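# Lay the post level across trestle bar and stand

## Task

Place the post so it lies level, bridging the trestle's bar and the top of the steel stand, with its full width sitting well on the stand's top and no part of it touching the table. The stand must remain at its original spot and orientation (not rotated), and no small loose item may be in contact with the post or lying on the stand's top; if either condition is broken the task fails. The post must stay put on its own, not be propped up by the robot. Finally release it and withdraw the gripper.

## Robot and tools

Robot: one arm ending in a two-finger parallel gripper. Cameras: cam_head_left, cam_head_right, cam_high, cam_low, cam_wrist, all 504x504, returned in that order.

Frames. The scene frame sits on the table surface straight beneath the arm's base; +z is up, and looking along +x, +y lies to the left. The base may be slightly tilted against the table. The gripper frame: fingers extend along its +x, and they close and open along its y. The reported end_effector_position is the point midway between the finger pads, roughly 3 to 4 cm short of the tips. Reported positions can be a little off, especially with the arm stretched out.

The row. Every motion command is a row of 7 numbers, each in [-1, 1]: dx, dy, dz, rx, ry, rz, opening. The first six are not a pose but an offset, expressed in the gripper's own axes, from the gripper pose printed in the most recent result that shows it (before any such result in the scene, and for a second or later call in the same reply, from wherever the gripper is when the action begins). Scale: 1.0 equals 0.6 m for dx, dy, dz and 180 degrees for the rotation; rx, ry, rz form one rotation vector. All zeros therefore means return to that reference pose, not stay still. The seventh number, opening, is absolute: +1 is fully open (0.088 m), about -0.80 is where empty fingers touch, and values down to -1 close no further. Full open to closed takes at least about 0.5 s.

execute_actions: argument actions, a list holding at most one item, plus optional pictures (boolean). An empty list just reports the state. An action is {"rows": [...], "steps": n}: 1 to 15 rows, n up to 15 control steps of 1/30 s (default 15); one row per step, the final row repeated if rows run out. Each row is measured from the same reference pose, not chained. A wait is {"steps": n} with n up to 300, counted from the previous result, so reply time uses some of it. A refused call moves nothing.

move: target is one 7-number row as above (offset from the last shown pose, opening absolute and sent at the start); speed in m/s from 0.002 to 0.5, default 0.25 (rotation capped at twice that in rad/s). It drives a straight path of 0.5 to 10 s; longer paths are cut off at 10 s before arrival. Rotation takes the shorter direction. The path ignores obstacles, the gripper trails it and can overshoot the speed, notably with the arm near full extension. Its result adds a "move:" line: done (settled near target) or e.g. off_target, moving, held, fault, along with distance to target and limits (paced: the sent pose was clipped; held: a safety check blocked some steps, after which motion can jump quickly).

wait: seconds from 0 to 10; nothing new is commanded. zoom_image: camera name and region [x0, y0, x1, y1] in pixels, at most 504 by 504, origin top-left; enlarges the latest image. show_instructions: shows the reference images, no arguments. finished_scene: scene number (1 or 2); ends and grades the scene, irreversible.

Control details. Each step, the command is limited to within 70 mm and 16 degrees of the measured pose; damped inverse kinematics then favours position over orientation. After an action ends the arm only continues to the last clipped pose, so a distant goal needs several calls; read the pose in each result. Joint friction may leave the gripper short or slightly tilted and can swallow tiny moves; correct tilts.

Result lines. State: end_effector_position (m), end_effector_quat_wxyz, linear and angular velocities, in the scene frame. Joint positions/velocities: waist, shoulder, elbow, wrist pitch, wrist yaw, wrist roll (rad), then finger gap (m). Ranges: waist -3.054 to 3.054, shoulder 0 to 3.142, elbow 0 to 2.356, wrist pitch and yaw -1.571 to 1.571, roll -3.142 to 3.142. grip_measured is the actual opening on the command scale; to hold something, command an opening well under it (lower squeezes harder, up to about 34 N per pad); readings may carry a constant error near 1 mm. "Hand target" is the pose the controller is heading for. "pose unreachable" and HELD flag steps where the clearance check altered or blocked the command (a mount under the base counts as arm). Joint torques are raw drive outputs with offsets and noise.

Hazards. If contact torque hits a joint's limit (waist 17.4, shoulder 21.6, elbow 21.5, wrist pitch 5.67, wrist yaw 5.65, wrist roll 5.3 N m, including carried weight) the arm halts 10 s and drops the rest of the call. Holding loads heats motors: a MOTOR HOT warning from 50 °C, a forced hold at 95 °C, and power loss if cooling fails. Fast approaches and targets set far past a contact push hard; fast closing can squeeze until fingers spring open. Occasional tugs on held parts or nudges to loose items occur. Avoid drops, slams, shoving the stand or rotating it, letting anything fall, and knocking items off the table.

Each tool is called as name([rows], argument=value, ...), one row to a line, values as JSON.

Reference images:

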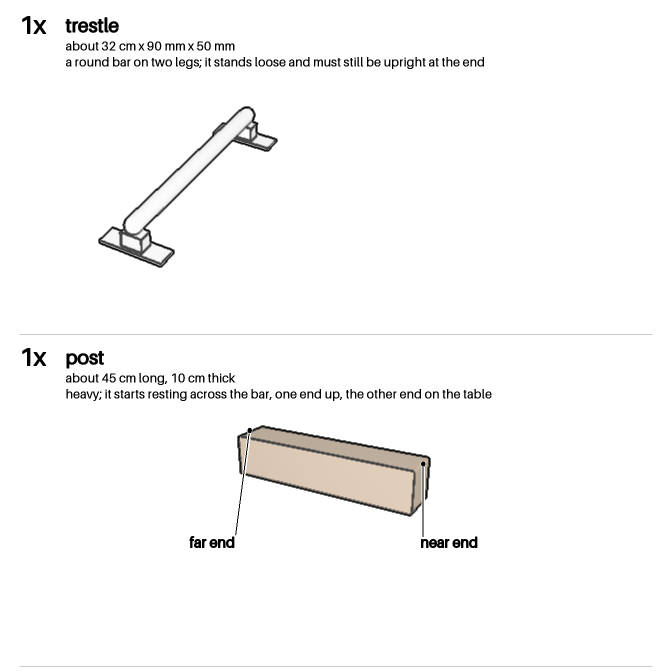

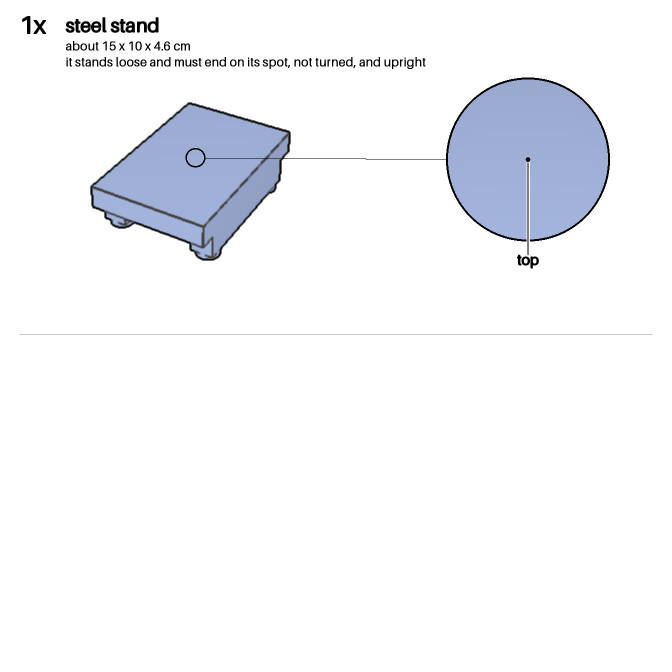

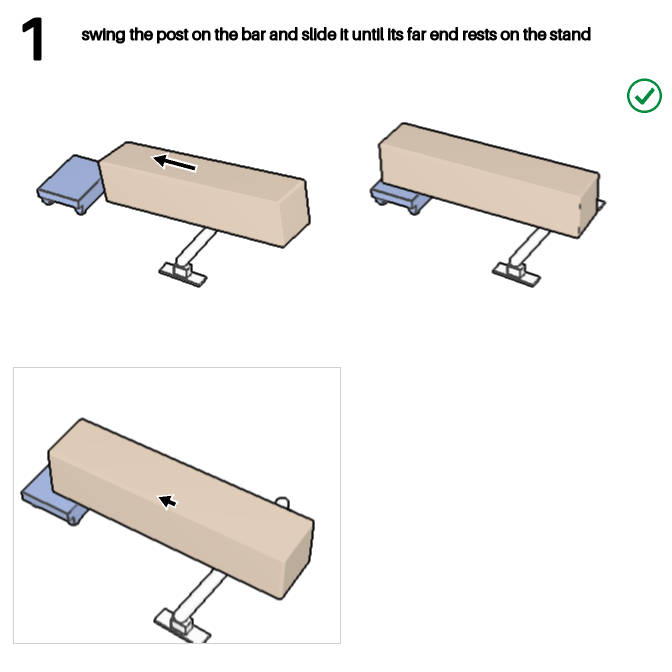

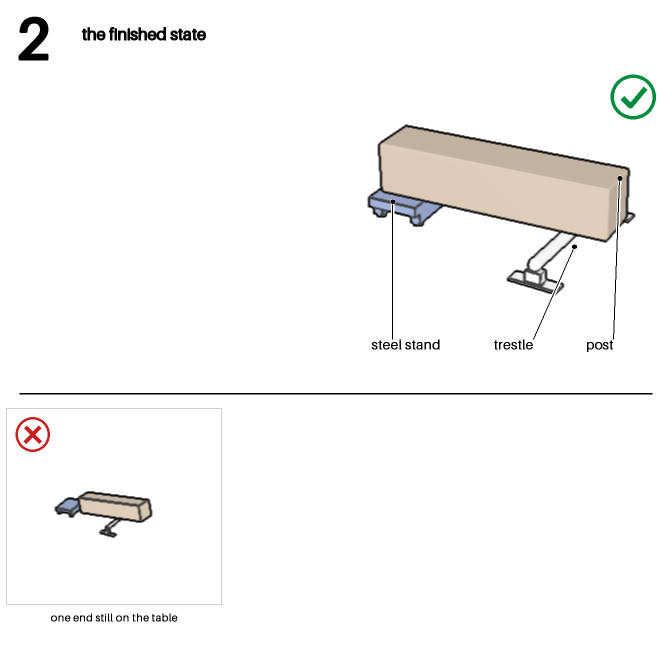

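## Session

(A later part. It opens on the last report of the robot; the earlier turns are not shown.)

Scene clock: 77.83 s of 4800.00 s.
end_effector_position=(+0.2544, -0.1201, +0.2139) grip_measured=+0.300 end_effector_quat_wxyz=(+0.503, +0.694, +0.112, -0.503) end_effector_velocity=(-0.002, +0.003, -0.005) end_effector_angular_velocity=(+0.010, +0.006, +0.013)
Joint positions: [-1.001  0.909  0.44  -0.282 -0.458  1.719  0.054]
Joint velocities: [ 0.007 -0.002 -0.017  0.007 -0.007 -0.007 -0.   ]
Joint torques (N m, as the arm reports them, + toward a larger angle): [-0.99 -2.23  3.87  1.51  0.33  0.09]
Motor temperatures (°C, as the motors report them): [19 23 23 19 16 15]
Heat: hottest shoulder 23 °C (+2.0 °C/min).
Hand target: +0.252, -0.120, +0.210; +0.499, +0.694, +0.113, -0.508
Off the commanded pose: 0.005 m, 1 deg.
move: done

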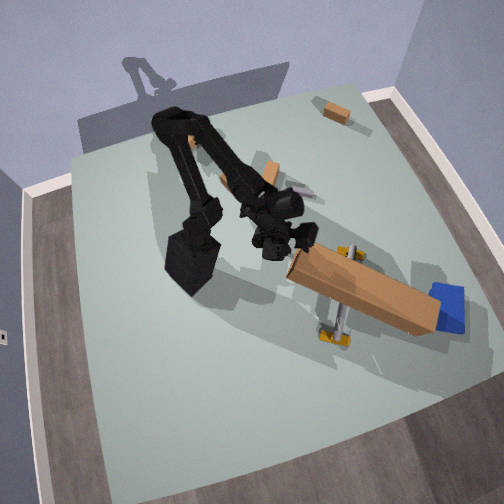

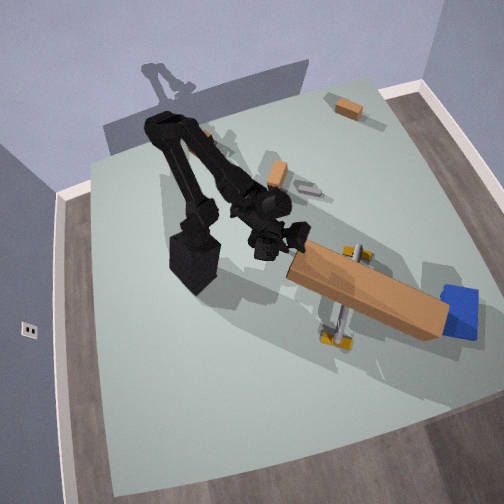

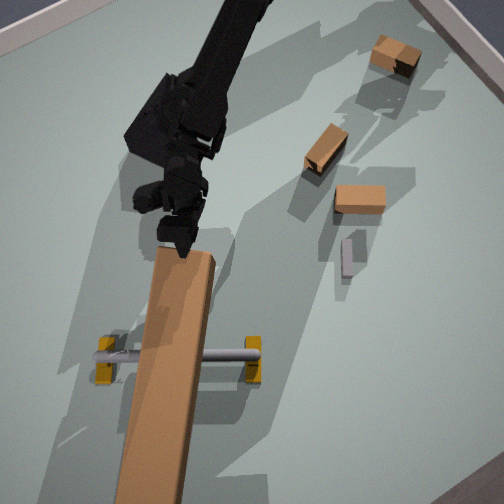

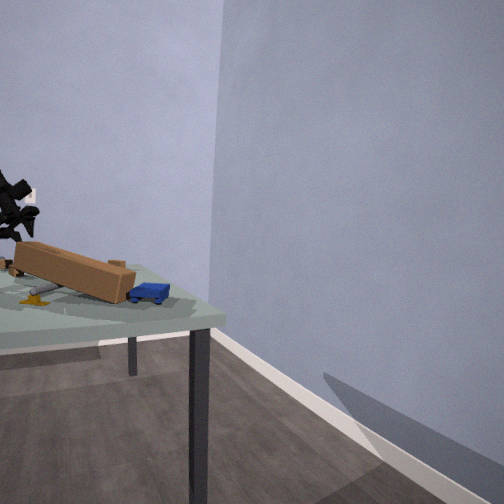

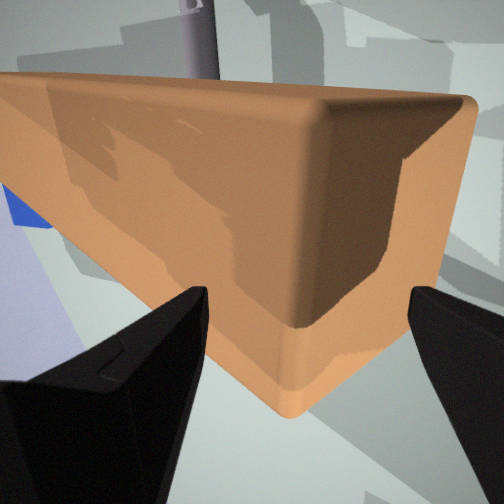

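move(target=[0.065,0,0.01,0,0,0,0.0], speed=0.03)

Scene clock: 83.27 s of 4800.00 s.
end_effector_position=(+0.2692, -0.1363, +0.1943) grip_measured=+0.005 end_effector_quat_wxyz=(+0.509, +0.696, +0.106, -0.495) end_effector_velocity=(-0.003, -0.000, -0.005) end_effector_angular_velocity=(+0.011, +0.011, +0.000)
Joint positions: [-0.957  1.063  0.417 -0.064 -0.429  1.761  0.039]
Joint velocities: [-0.002  0.017 -0.007  0.007 -0.007 -0.007  0.   ]
Joint torques (N m, as the arm reports them, + toward a larger angle): [0.11 2.43 3.91 3.57 0.67 0.09]
Motor temperatures (°C, as the motors report them): [18 23 23 19 16 15]
Heat: hottest shoulder 23 °C (+3.0 °C/min).
Hand target: +0.268, -0.138, +0.183; +0.503, +0.694, +0.112, -0.503
Off the commanded pose: 0.012 m, 1 deg.
After step 90, 0.90 s passed at rest.
move: off_target

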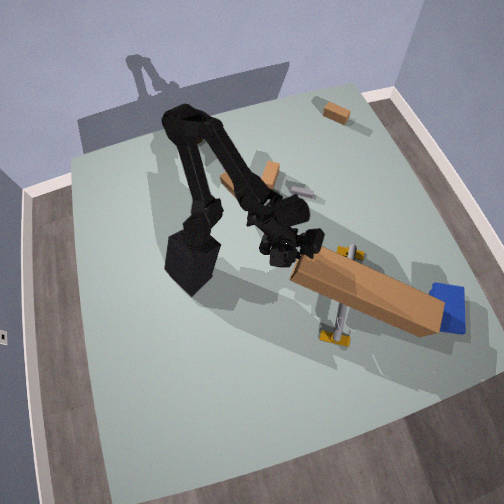

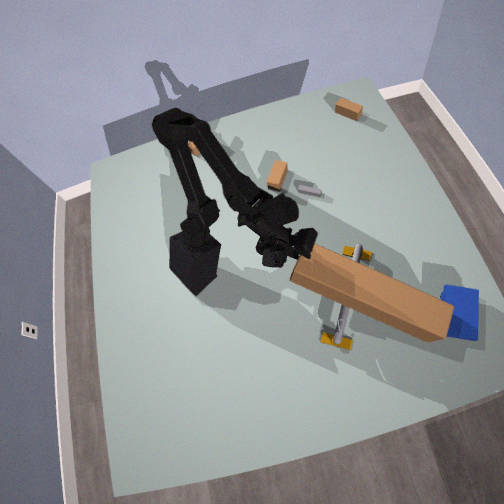

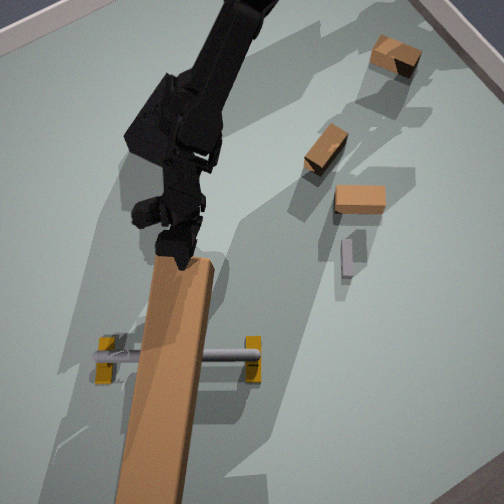

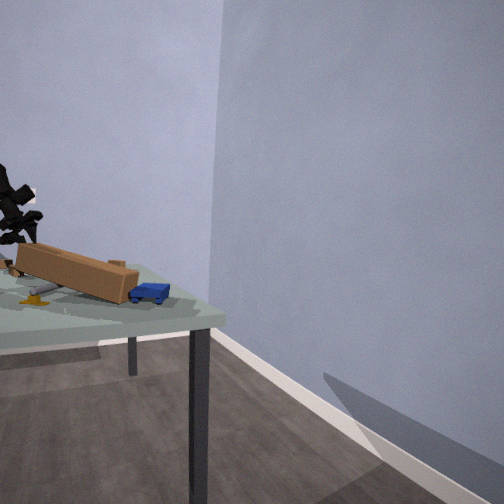

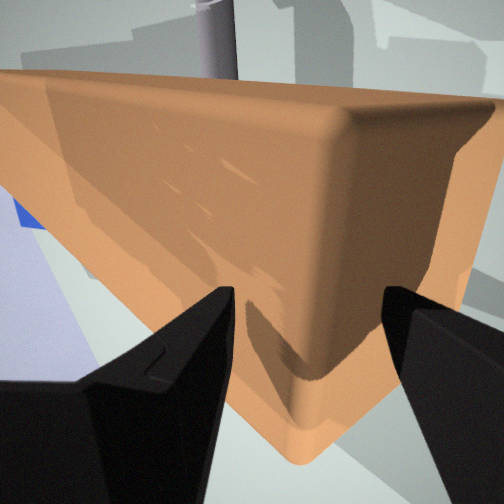

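move(target=[0.032,-0.097,0,0,0,0,0.0], speed=0.02)

zoom_image(camera="cam_low", region=[0,200,200,330])

Scene clock: 90.57 s of 4800.00 s.
end_effector_position=(+0.2491, -0.1211, +0.1574) grip_measured=+0.001 end_effector_quat_wxyz=(+0.525, +0.696, +0.091, -0.481) end_effector_velocity=(-0.002, -0.000, -0.003) end_effector_angular_velocity=(-0.004, +0.010, +0.000)
Joint positions: [-0.855  1.054  0.199  0.226 -0.338  1.838  0.039]
Joint velocities: [ 0.002  0.007 -0.007  0.007  0.007 -0.007 -0.   ]
Joint torques (N m, as the arm reports them, + toward a larger angle): [0.29 0.6  2.31 1.03 0.22 0.09]
Motor temperatures (°C, as the motors report them): [18 22 22 22 16 15]
Heat: hottest shoulder 22 °C (+1.0 °C/min).
Hand target: +0.240, -0.116, +0.144; +0.509, +0.696, +0.106, -0.495
Off the commanded pose: 0.017 m, 3 deg.
After step 90, 0.70 s passed at rest.
move: off_target

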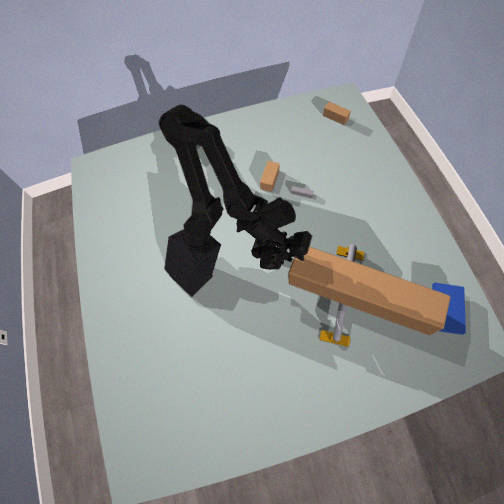

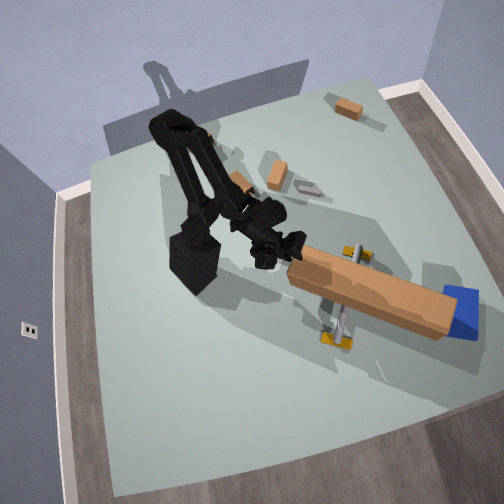

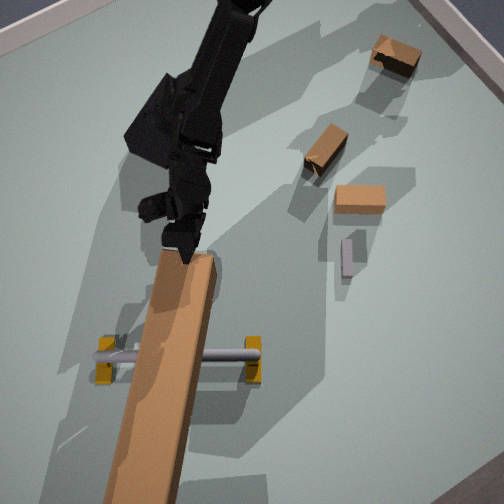

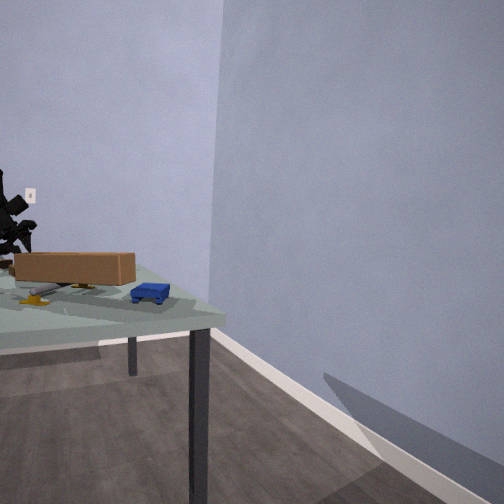

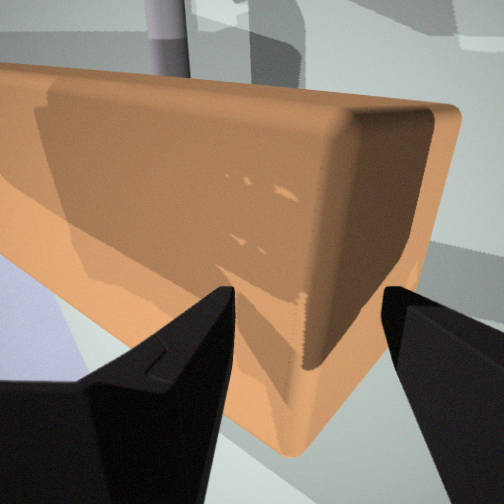

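Region (0, 200, 200, 330) of cam_low's 504x504 image, scaled by 2.520, with more detail than that image has; it fills the top 328 rows of this view, and the rest is white.

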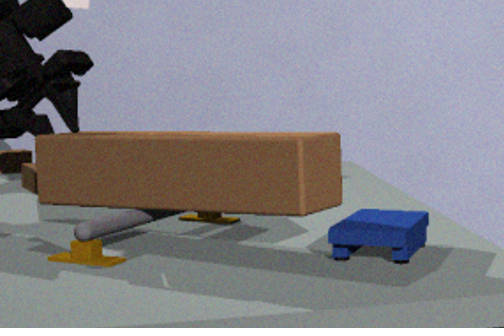

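move(target=[0.02,-0.015,0.068,-0.05,0.04,-0.015,0.0], speed=0.02)

zoom_image(camera="cam_head_left", region=[280,220,504,370])

Scene clock: 103.93 s of 4800.00 s.
end_effector_position=(+0.2429, -0.1468, +0.1662) grip_measured=+0.017 end_effector_quat_wxyz=(+0.591, +0.684, +0.178, -0.390) end_effector_velocity=(-0.003, +0.001, -0.002) end_effector_angular_velocity=(+0.012, +0.005, +0.010)
Joint positions: [-1.156  1.283  0.239  0.357 -0.768  1.446  0.04 ]
Joint velocities: [-0.012  0.012 -0.002 -0.007 -0.022 -0.022 -0.   ]
Joint torques (N m, as the arm reports them, + toward a larger angle): [-1.23  4.25  2.43 -0.23  2.35 -0.24]
Motor temperatures (°C, as the motors report them): [18 20 22 20 17 15]
Heat: hottest elbow 22 °C (-2.0 °C/min).
Hand target: +0.225, -0.152, +0.146; +0.561, +0.679, +0.178, -0.439
Off the commanded pose: 0.030 m, 7 deg.
After step 90, 4.97 s passed at rest.
move: off_target

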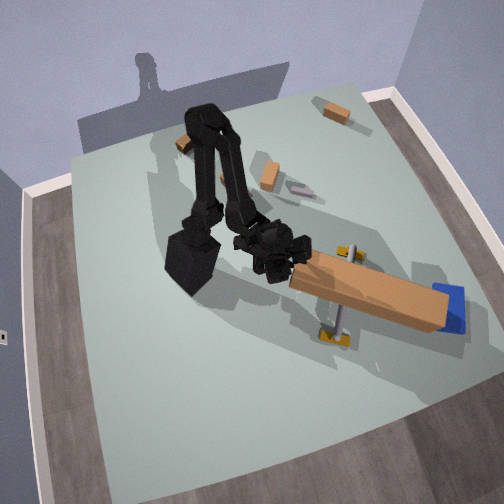

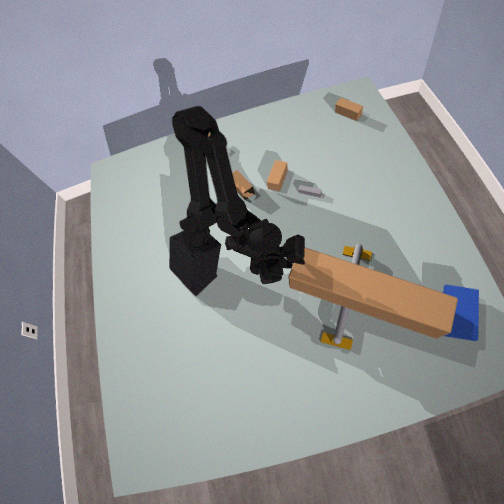

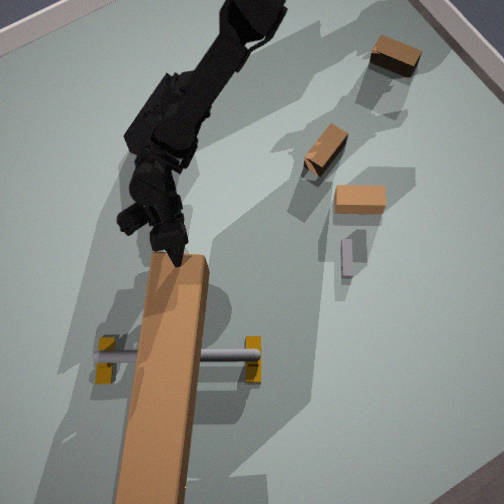

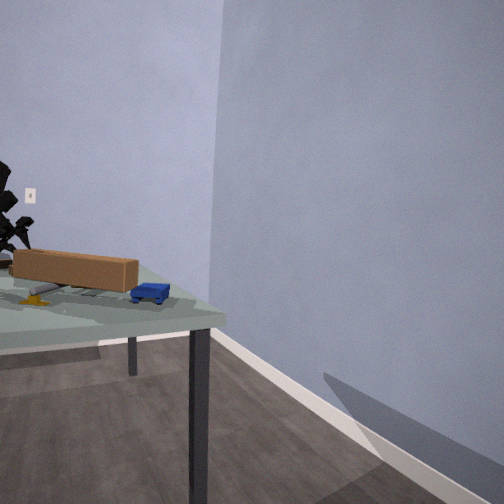

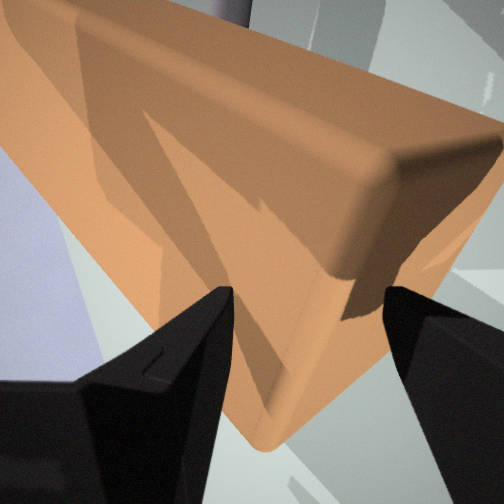

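Region (280, 220, 504, 370) of cam_head_left's 504x504 image, scaled by 2.250, with more detail than that image has; it fills the top 338 rows of this view, and the rest is white.

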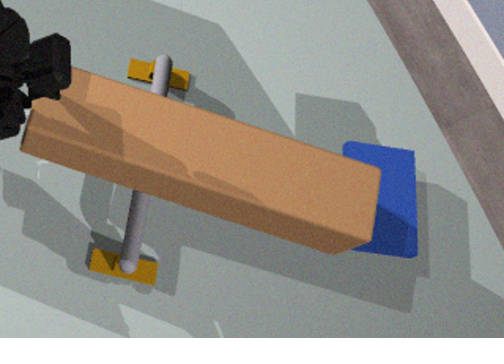

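move(target=[0.025,-0.045,0.06,0.035,-0.03,-0.06,0.0], speed=0.03)

zoom_image(camera="cam_head_left", region=[280,220,504,370])

Scene clock: 115.20 s of 4800.00 s.
end_effector_position=(+0.2229, -0.1757, +0.1441) grip_measured=+0.000 end_effector_quat_wxyz=(+0.530, +0.679, +0.189, -0.471) end_effector_velocity=(-0.001, +0.003, -0.002) end_effector_angular_velocity=(+0.023, -0.002, +0.008)
Joint positions: [-1.194  1.454  0.35   0.197 -0.689  1.378  0.039]
Joint velocities: [-0.002  0.007 -0.002 -0.007 -0.022 -0.007 -0.   ]
Joint torques (N m, as the arm reports them, + toward a larger angle): [-0.74 -0.48  4.47  1.08  0.85  0.23]
Motor temperatures (°C, as the motors report them): [18 20 21 20 22 15]
Heat: hottest wrist yaw 22 °C (-1.0 °C/min).
Hand target: +0.221, -0.177, +0.138; +0.521, +0.677, +0.192, -0.484
Off the commanded pose: 0.007 m, 2 deg.
After step 90, 3.97 s passed at rest.
move: done

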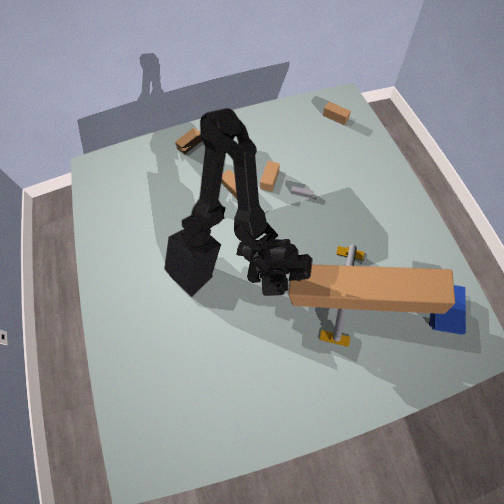

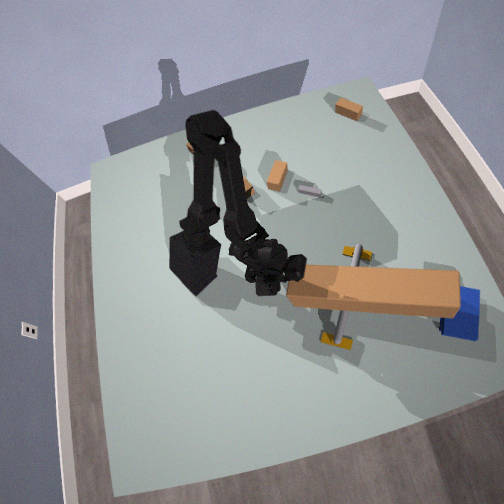

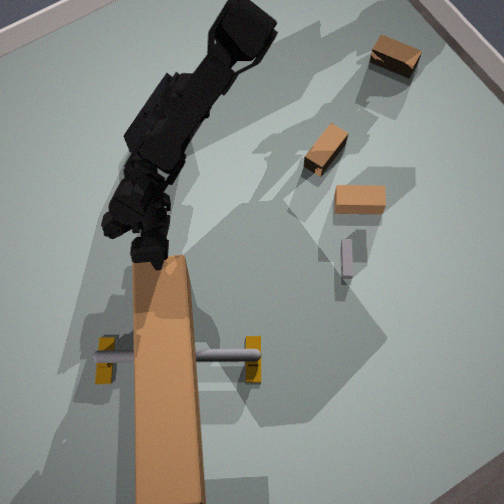

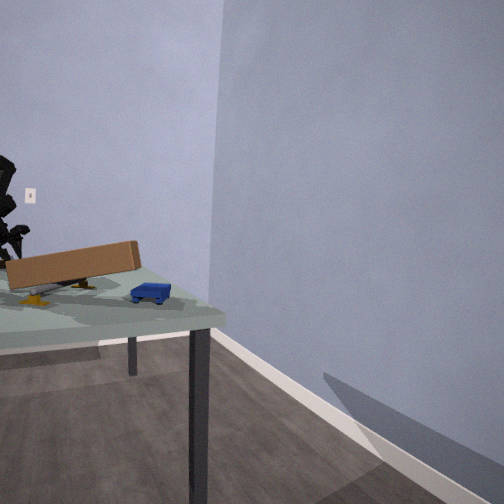

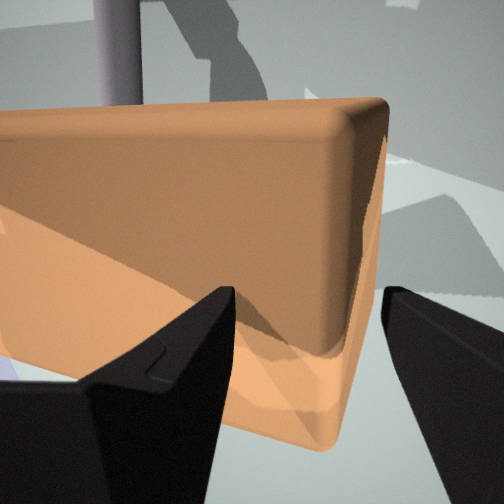

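Region (280, 220, 504, 370) of cam_head_left's 504x504 image, scaled by 2.250, with more detail than that image has; it fills the top 338 rows of this view, and the rest is white.

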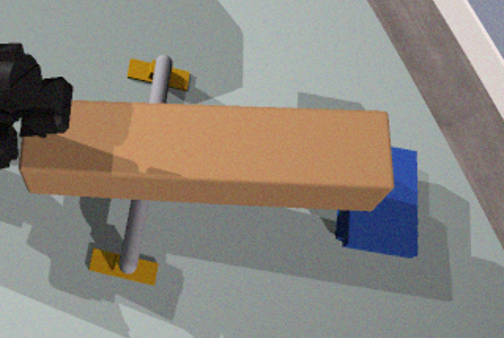

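move(target=[0.052,0.085,-0.008,0,0,0.04,0.0], speed=0.025)

zoom_image(camera="cam_head_left", region=[280,220,504,370])

zoom_image(camera="cam_low", region=[0,200,200,330])

Scene clock: 125.90 s of 4800.00 s.
end_effector_position=(+0.2724, -0.2100, +0.1649) grip_measured=+0.007 end_effector_quat_wxyz=(+0.575, +0.681, +0.115, -0.440) end_effector_velocity=(-0.000, +0.001, -0.003) end_effector_angular_velocity=(+0.019, +0.002, -0.004)
Joint positions: [-1.129  1.54   0.431  0.465 -0.609  1.571  0.039]
Joint velocities: [ 0.002  0.007  0.002 -0.007 -0.007  0.007  0.   ]
Joint torques (N m, as the arm reports them, + toward a larger angle): [ 2.33  0.13  3.96  1.06 -0.11  0.13]
Motor temperatures (°C, as the motors report them): [18 19 22 19 21 15]
Heat: hottest elbow 22 °C (-2.0 °C/min).
Hand target: +0.277, -0.197, +0.147; +0.559, +0.689, +0.146, -0.438
Off the commanded pose: 0.024 m, 4 deg.
After step 90, 4.90 s passed at rest.
move: off_target

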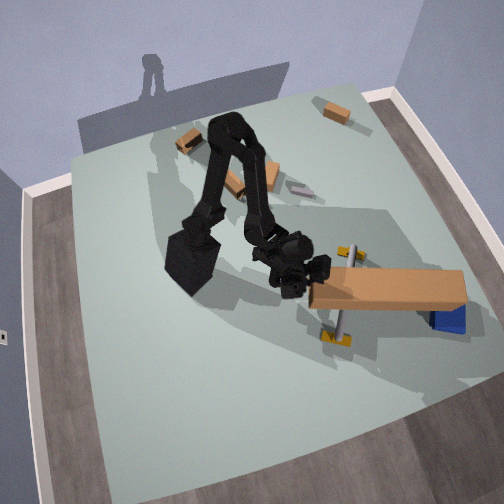

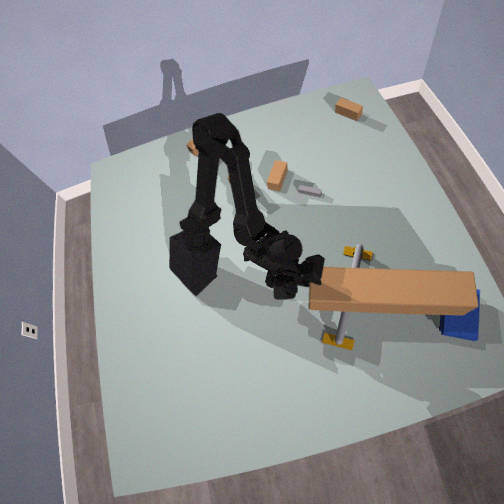

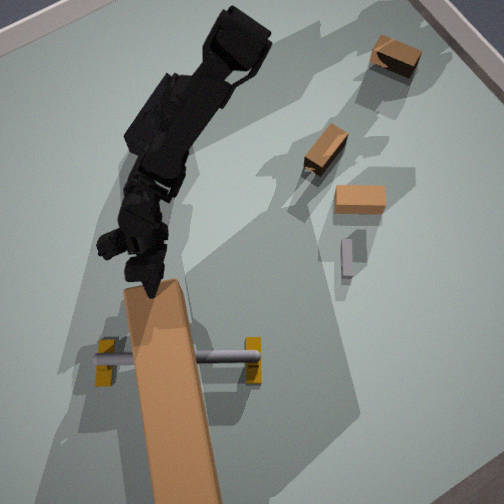

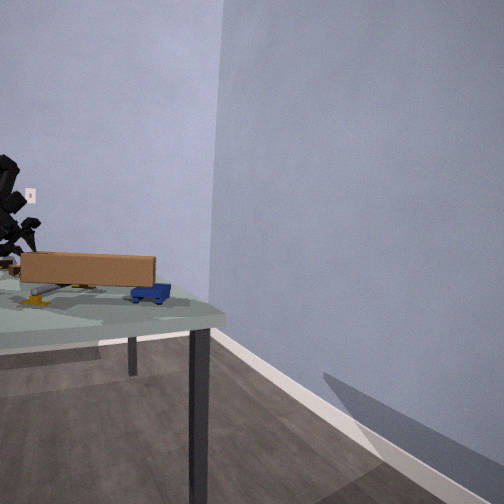

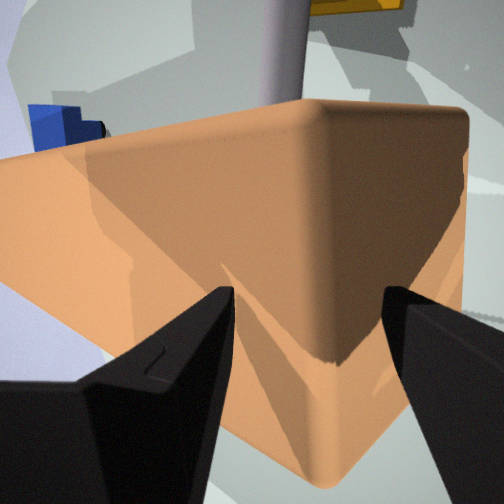

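Region (280, 220, 504, 370) of cam_head_left's 504x504 image, scaled by 2.250, with more detail than that image has; it fills the top 338 rows of this view, and the rest is white.

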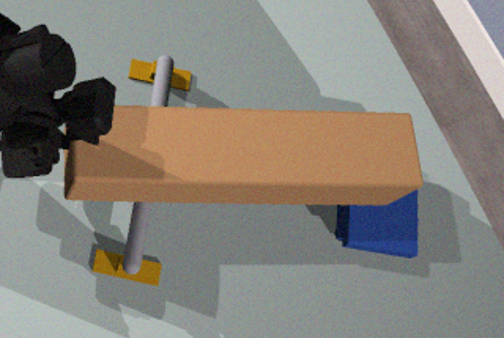

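Region (0, 200, 200, 330) of cam_low's 504x504 image, scaled by 2.520, with more detail than that image has; it fills the top 328 rows of this view, and the rest is white.

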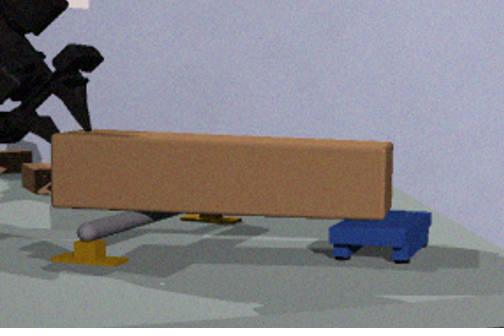

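move(target=[0.028,-0.034,-0.045,0,0,-0.025,0.0], speed=0.03)

zoom_image(camera="cam_head_left", region=[280,220,504,370])

zoom_image(camera="cam_low", region=[0,200,200,330])

Scene clock: 131.53 s of 4800.00 s.
end_effector_position=(+0.2783, -0.2090, +0.1640) grip_measured=+0.009 end_effector_quat_wxyz=(+0.578, +0.664, +0.093, -0.465) end_effector_velocity=(+0.001, +0.001, -0.001) end_effector_angular_velocity=(+0.004, +0.002, -0.005)
Joint positions: [-1.063  1.51   0.429  0.457 -0.481  1.617  0.039]
Joint velocities: [ 0.007 -0.002  0.002 -0.007  0.007  0.007 -0.   ]
Joint torques (N m, as the arm reports them, + toward a larger angle): [ 3.62 -1.22  1.97  0.2  -0.66  0.03]
Motor temperatures (°C, as the motors report them): [18 19 22 19 20 15]
Heat: hottest elbow 22 °C (-2.0 °C/min).
Hand target: +0.279, -0.186, +0.140; +0.557, +0.676, +0.142, -0.462
Off the commanded pose: 0.035 m, 6 deg.
After step 90, 1.07 s passed at rest.
move: off_target

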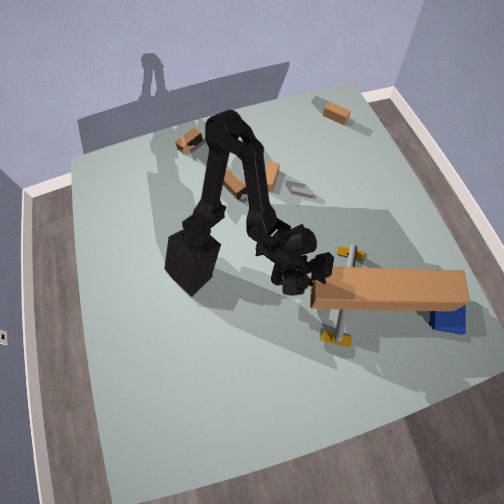

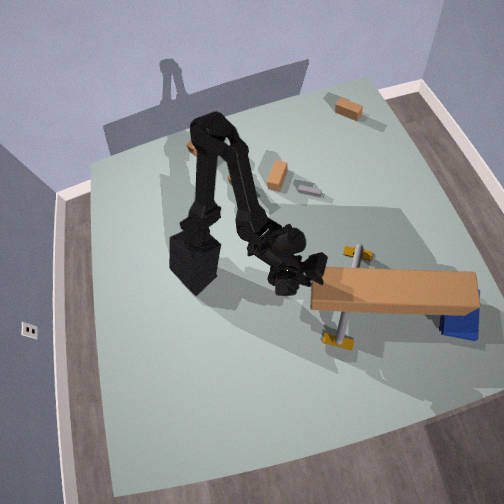

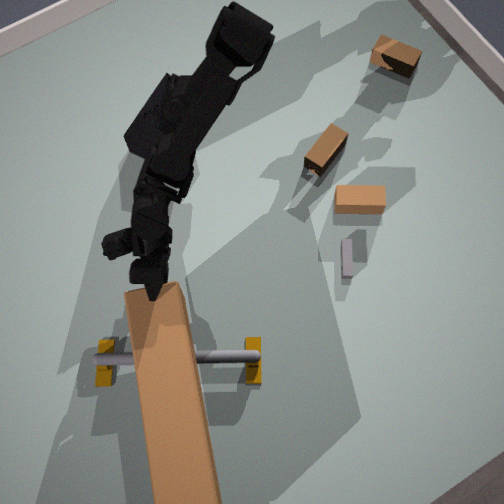

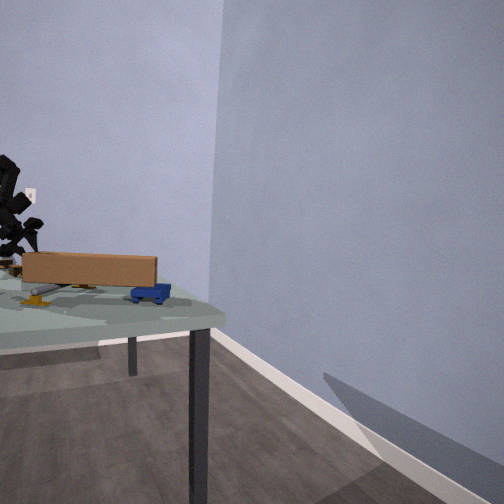

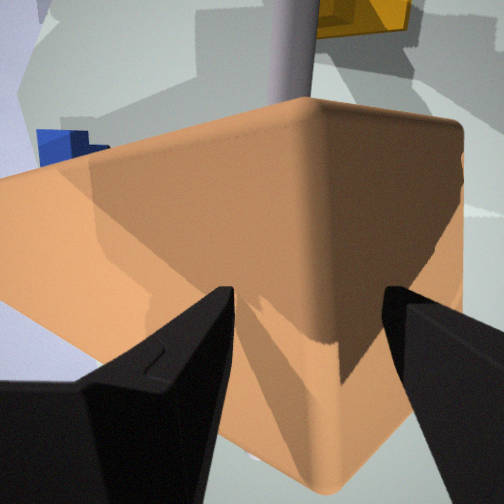

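Region (280, 220, 504, 370) of cam_head_left's 504x504 image, scaled by 2.250, with more detail than that image has; it fills the top 338 rows of this view, and the rest is white.

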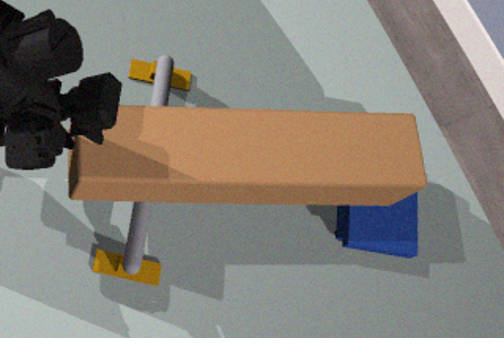

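Region (0, 200, 200, 330) of cam_low's 504x504 image, scaled by 2.520, with more detail than that image has; it fills the top 328 rows of this view, and the rest is white.

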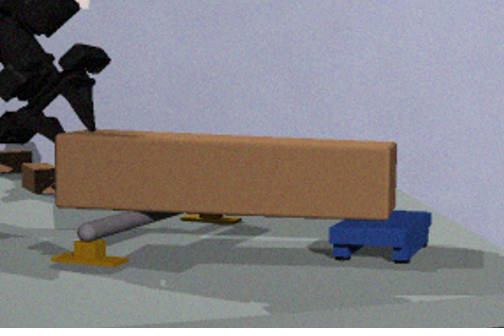

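move(target=[-0.06,0.055,0,0,0,-0.24,0.0], speed=0.1)

move(target=[0.02,0.045,-0.008,0,0,0,-1], speed=0.05)

Scene clock: 140.50 s of 4800.00 s.
end_effector_position=(+0.2791, -0.2020, +0.2143) grip_measured=+0.000 end_effector_quat_wxyz=(+0.364, +0.590, +0.327, -0.643) end_effector_velocity=(-0.002, +0.004, +0.001) end_effector_angular_velocity=(+0.027, +0.014, +0.006)
Joint positions: [-1.08   1.699  1.253 -1.005 -0.388  1.252  0.039]
Joint velocities: [-0.002  0.007  0.012 -0.037 -0.007 -0.022 -0.   ]
Joint torques (N m, as the arm reports them, + toward a larger angle): [-3.44 -5.67  5.2   0.47  0.31 -0.11]
Motor temperatures (°C, as the motors report them): [18 19 22 19 20 15]
Heat: hottest elbow 22 °C (-1.0 °C/min).
Hand target: +0.280, -0.204, +0.214; +0.365, +0.586, +0.330, -0.644
Off the commanded pose: 0.003 m, 1 deg.
After step 90, 1.83 s passed at rest.
move: done

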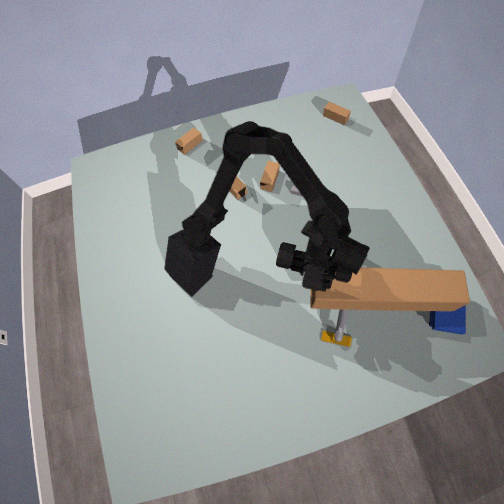

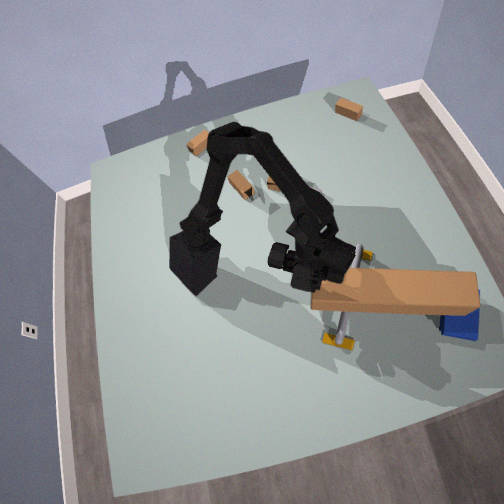

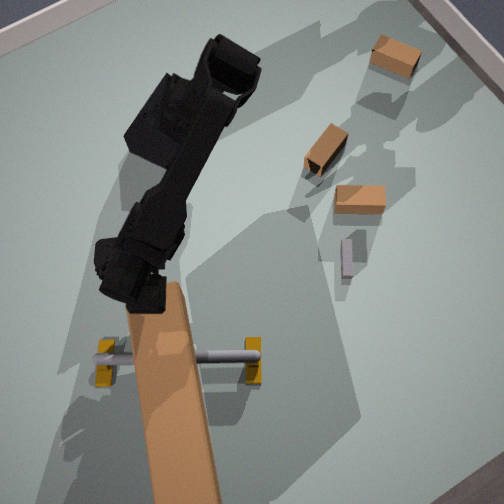

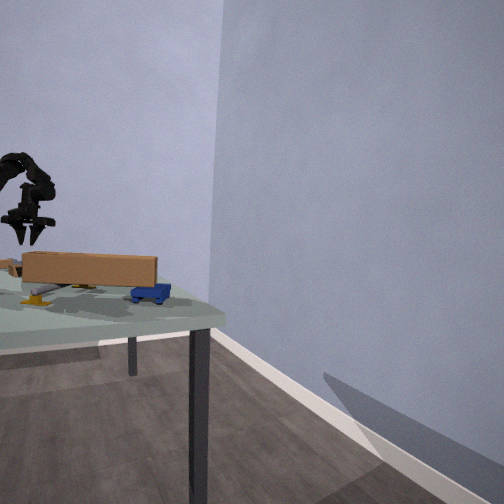

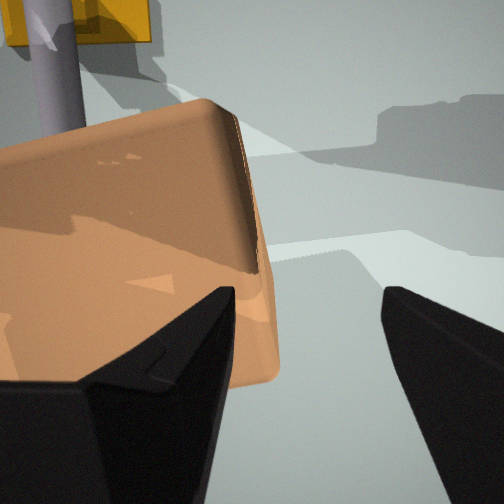

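Scene clock: 141.43 s of 4800.00 s.
end_effector_position=(+0.3021, -0.2108, +0.2034) grip_measured=-0.810 end_effector_quat_wxyz=(+0.363, +0.591, +0.328, -0.641) end_effector_velocity=(+0.003, +0.001, +0.001) end_effector_angular_velocity=(+0.004, -0.007, -0.004)
Joint positions: [-1.035  1.78   1.336 -0.989 -0.388  1.299  0.   ]
Joint velocities: [ 0.002  0.002  0.012 -0.007 -0.007  0.007  0.   ]
Joint torques (N m, as the arm reports them, + toward a larger angle): [-3.75 -6.22  5.19  0.66  0.31  0.13]
Motor temperatures (°C, as the motors report them): [18 19 22 19 19 15]
Heat: hottest elbow 22 °C (-1.0 °C/min).
Hand target: +0.304, -0.213, +0.202; +0.364, +0.590, +0.327, -0.643
Off the commanded pose: 0.003 m, 0 deg.
move: done

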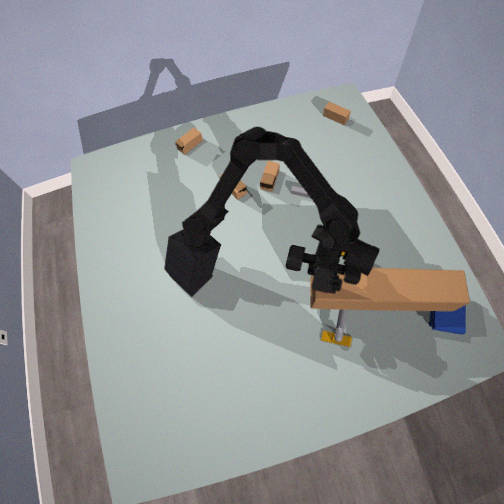

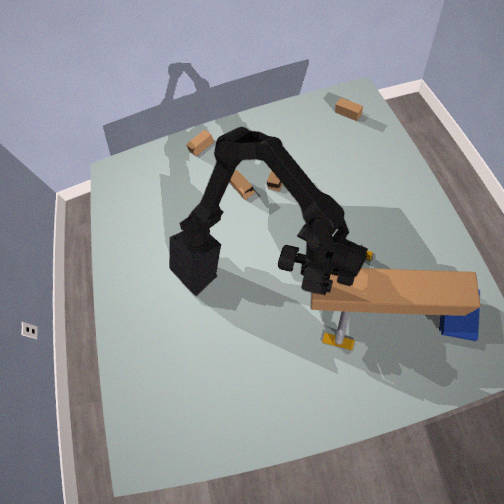

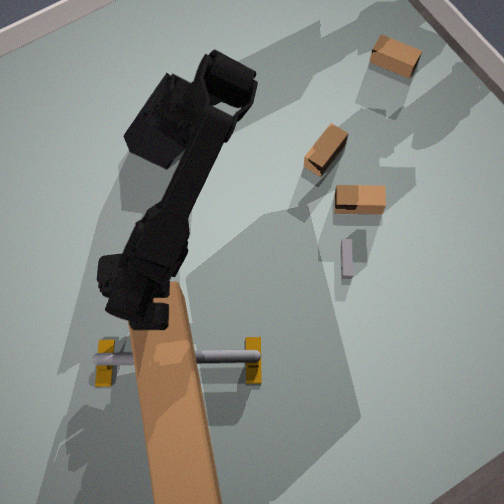

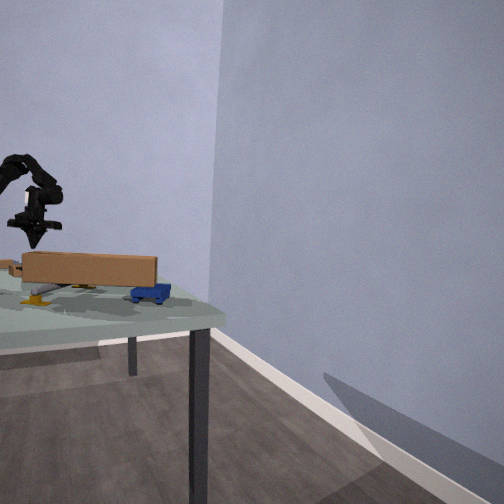

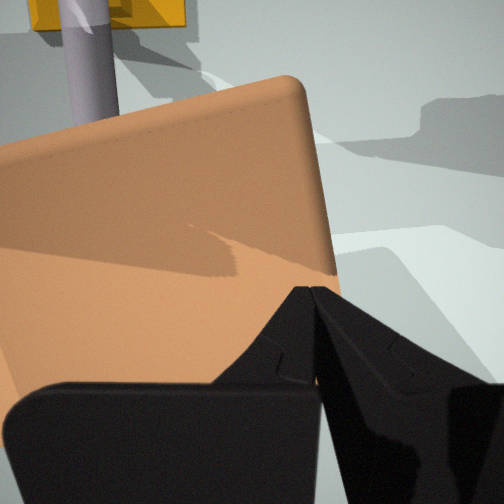

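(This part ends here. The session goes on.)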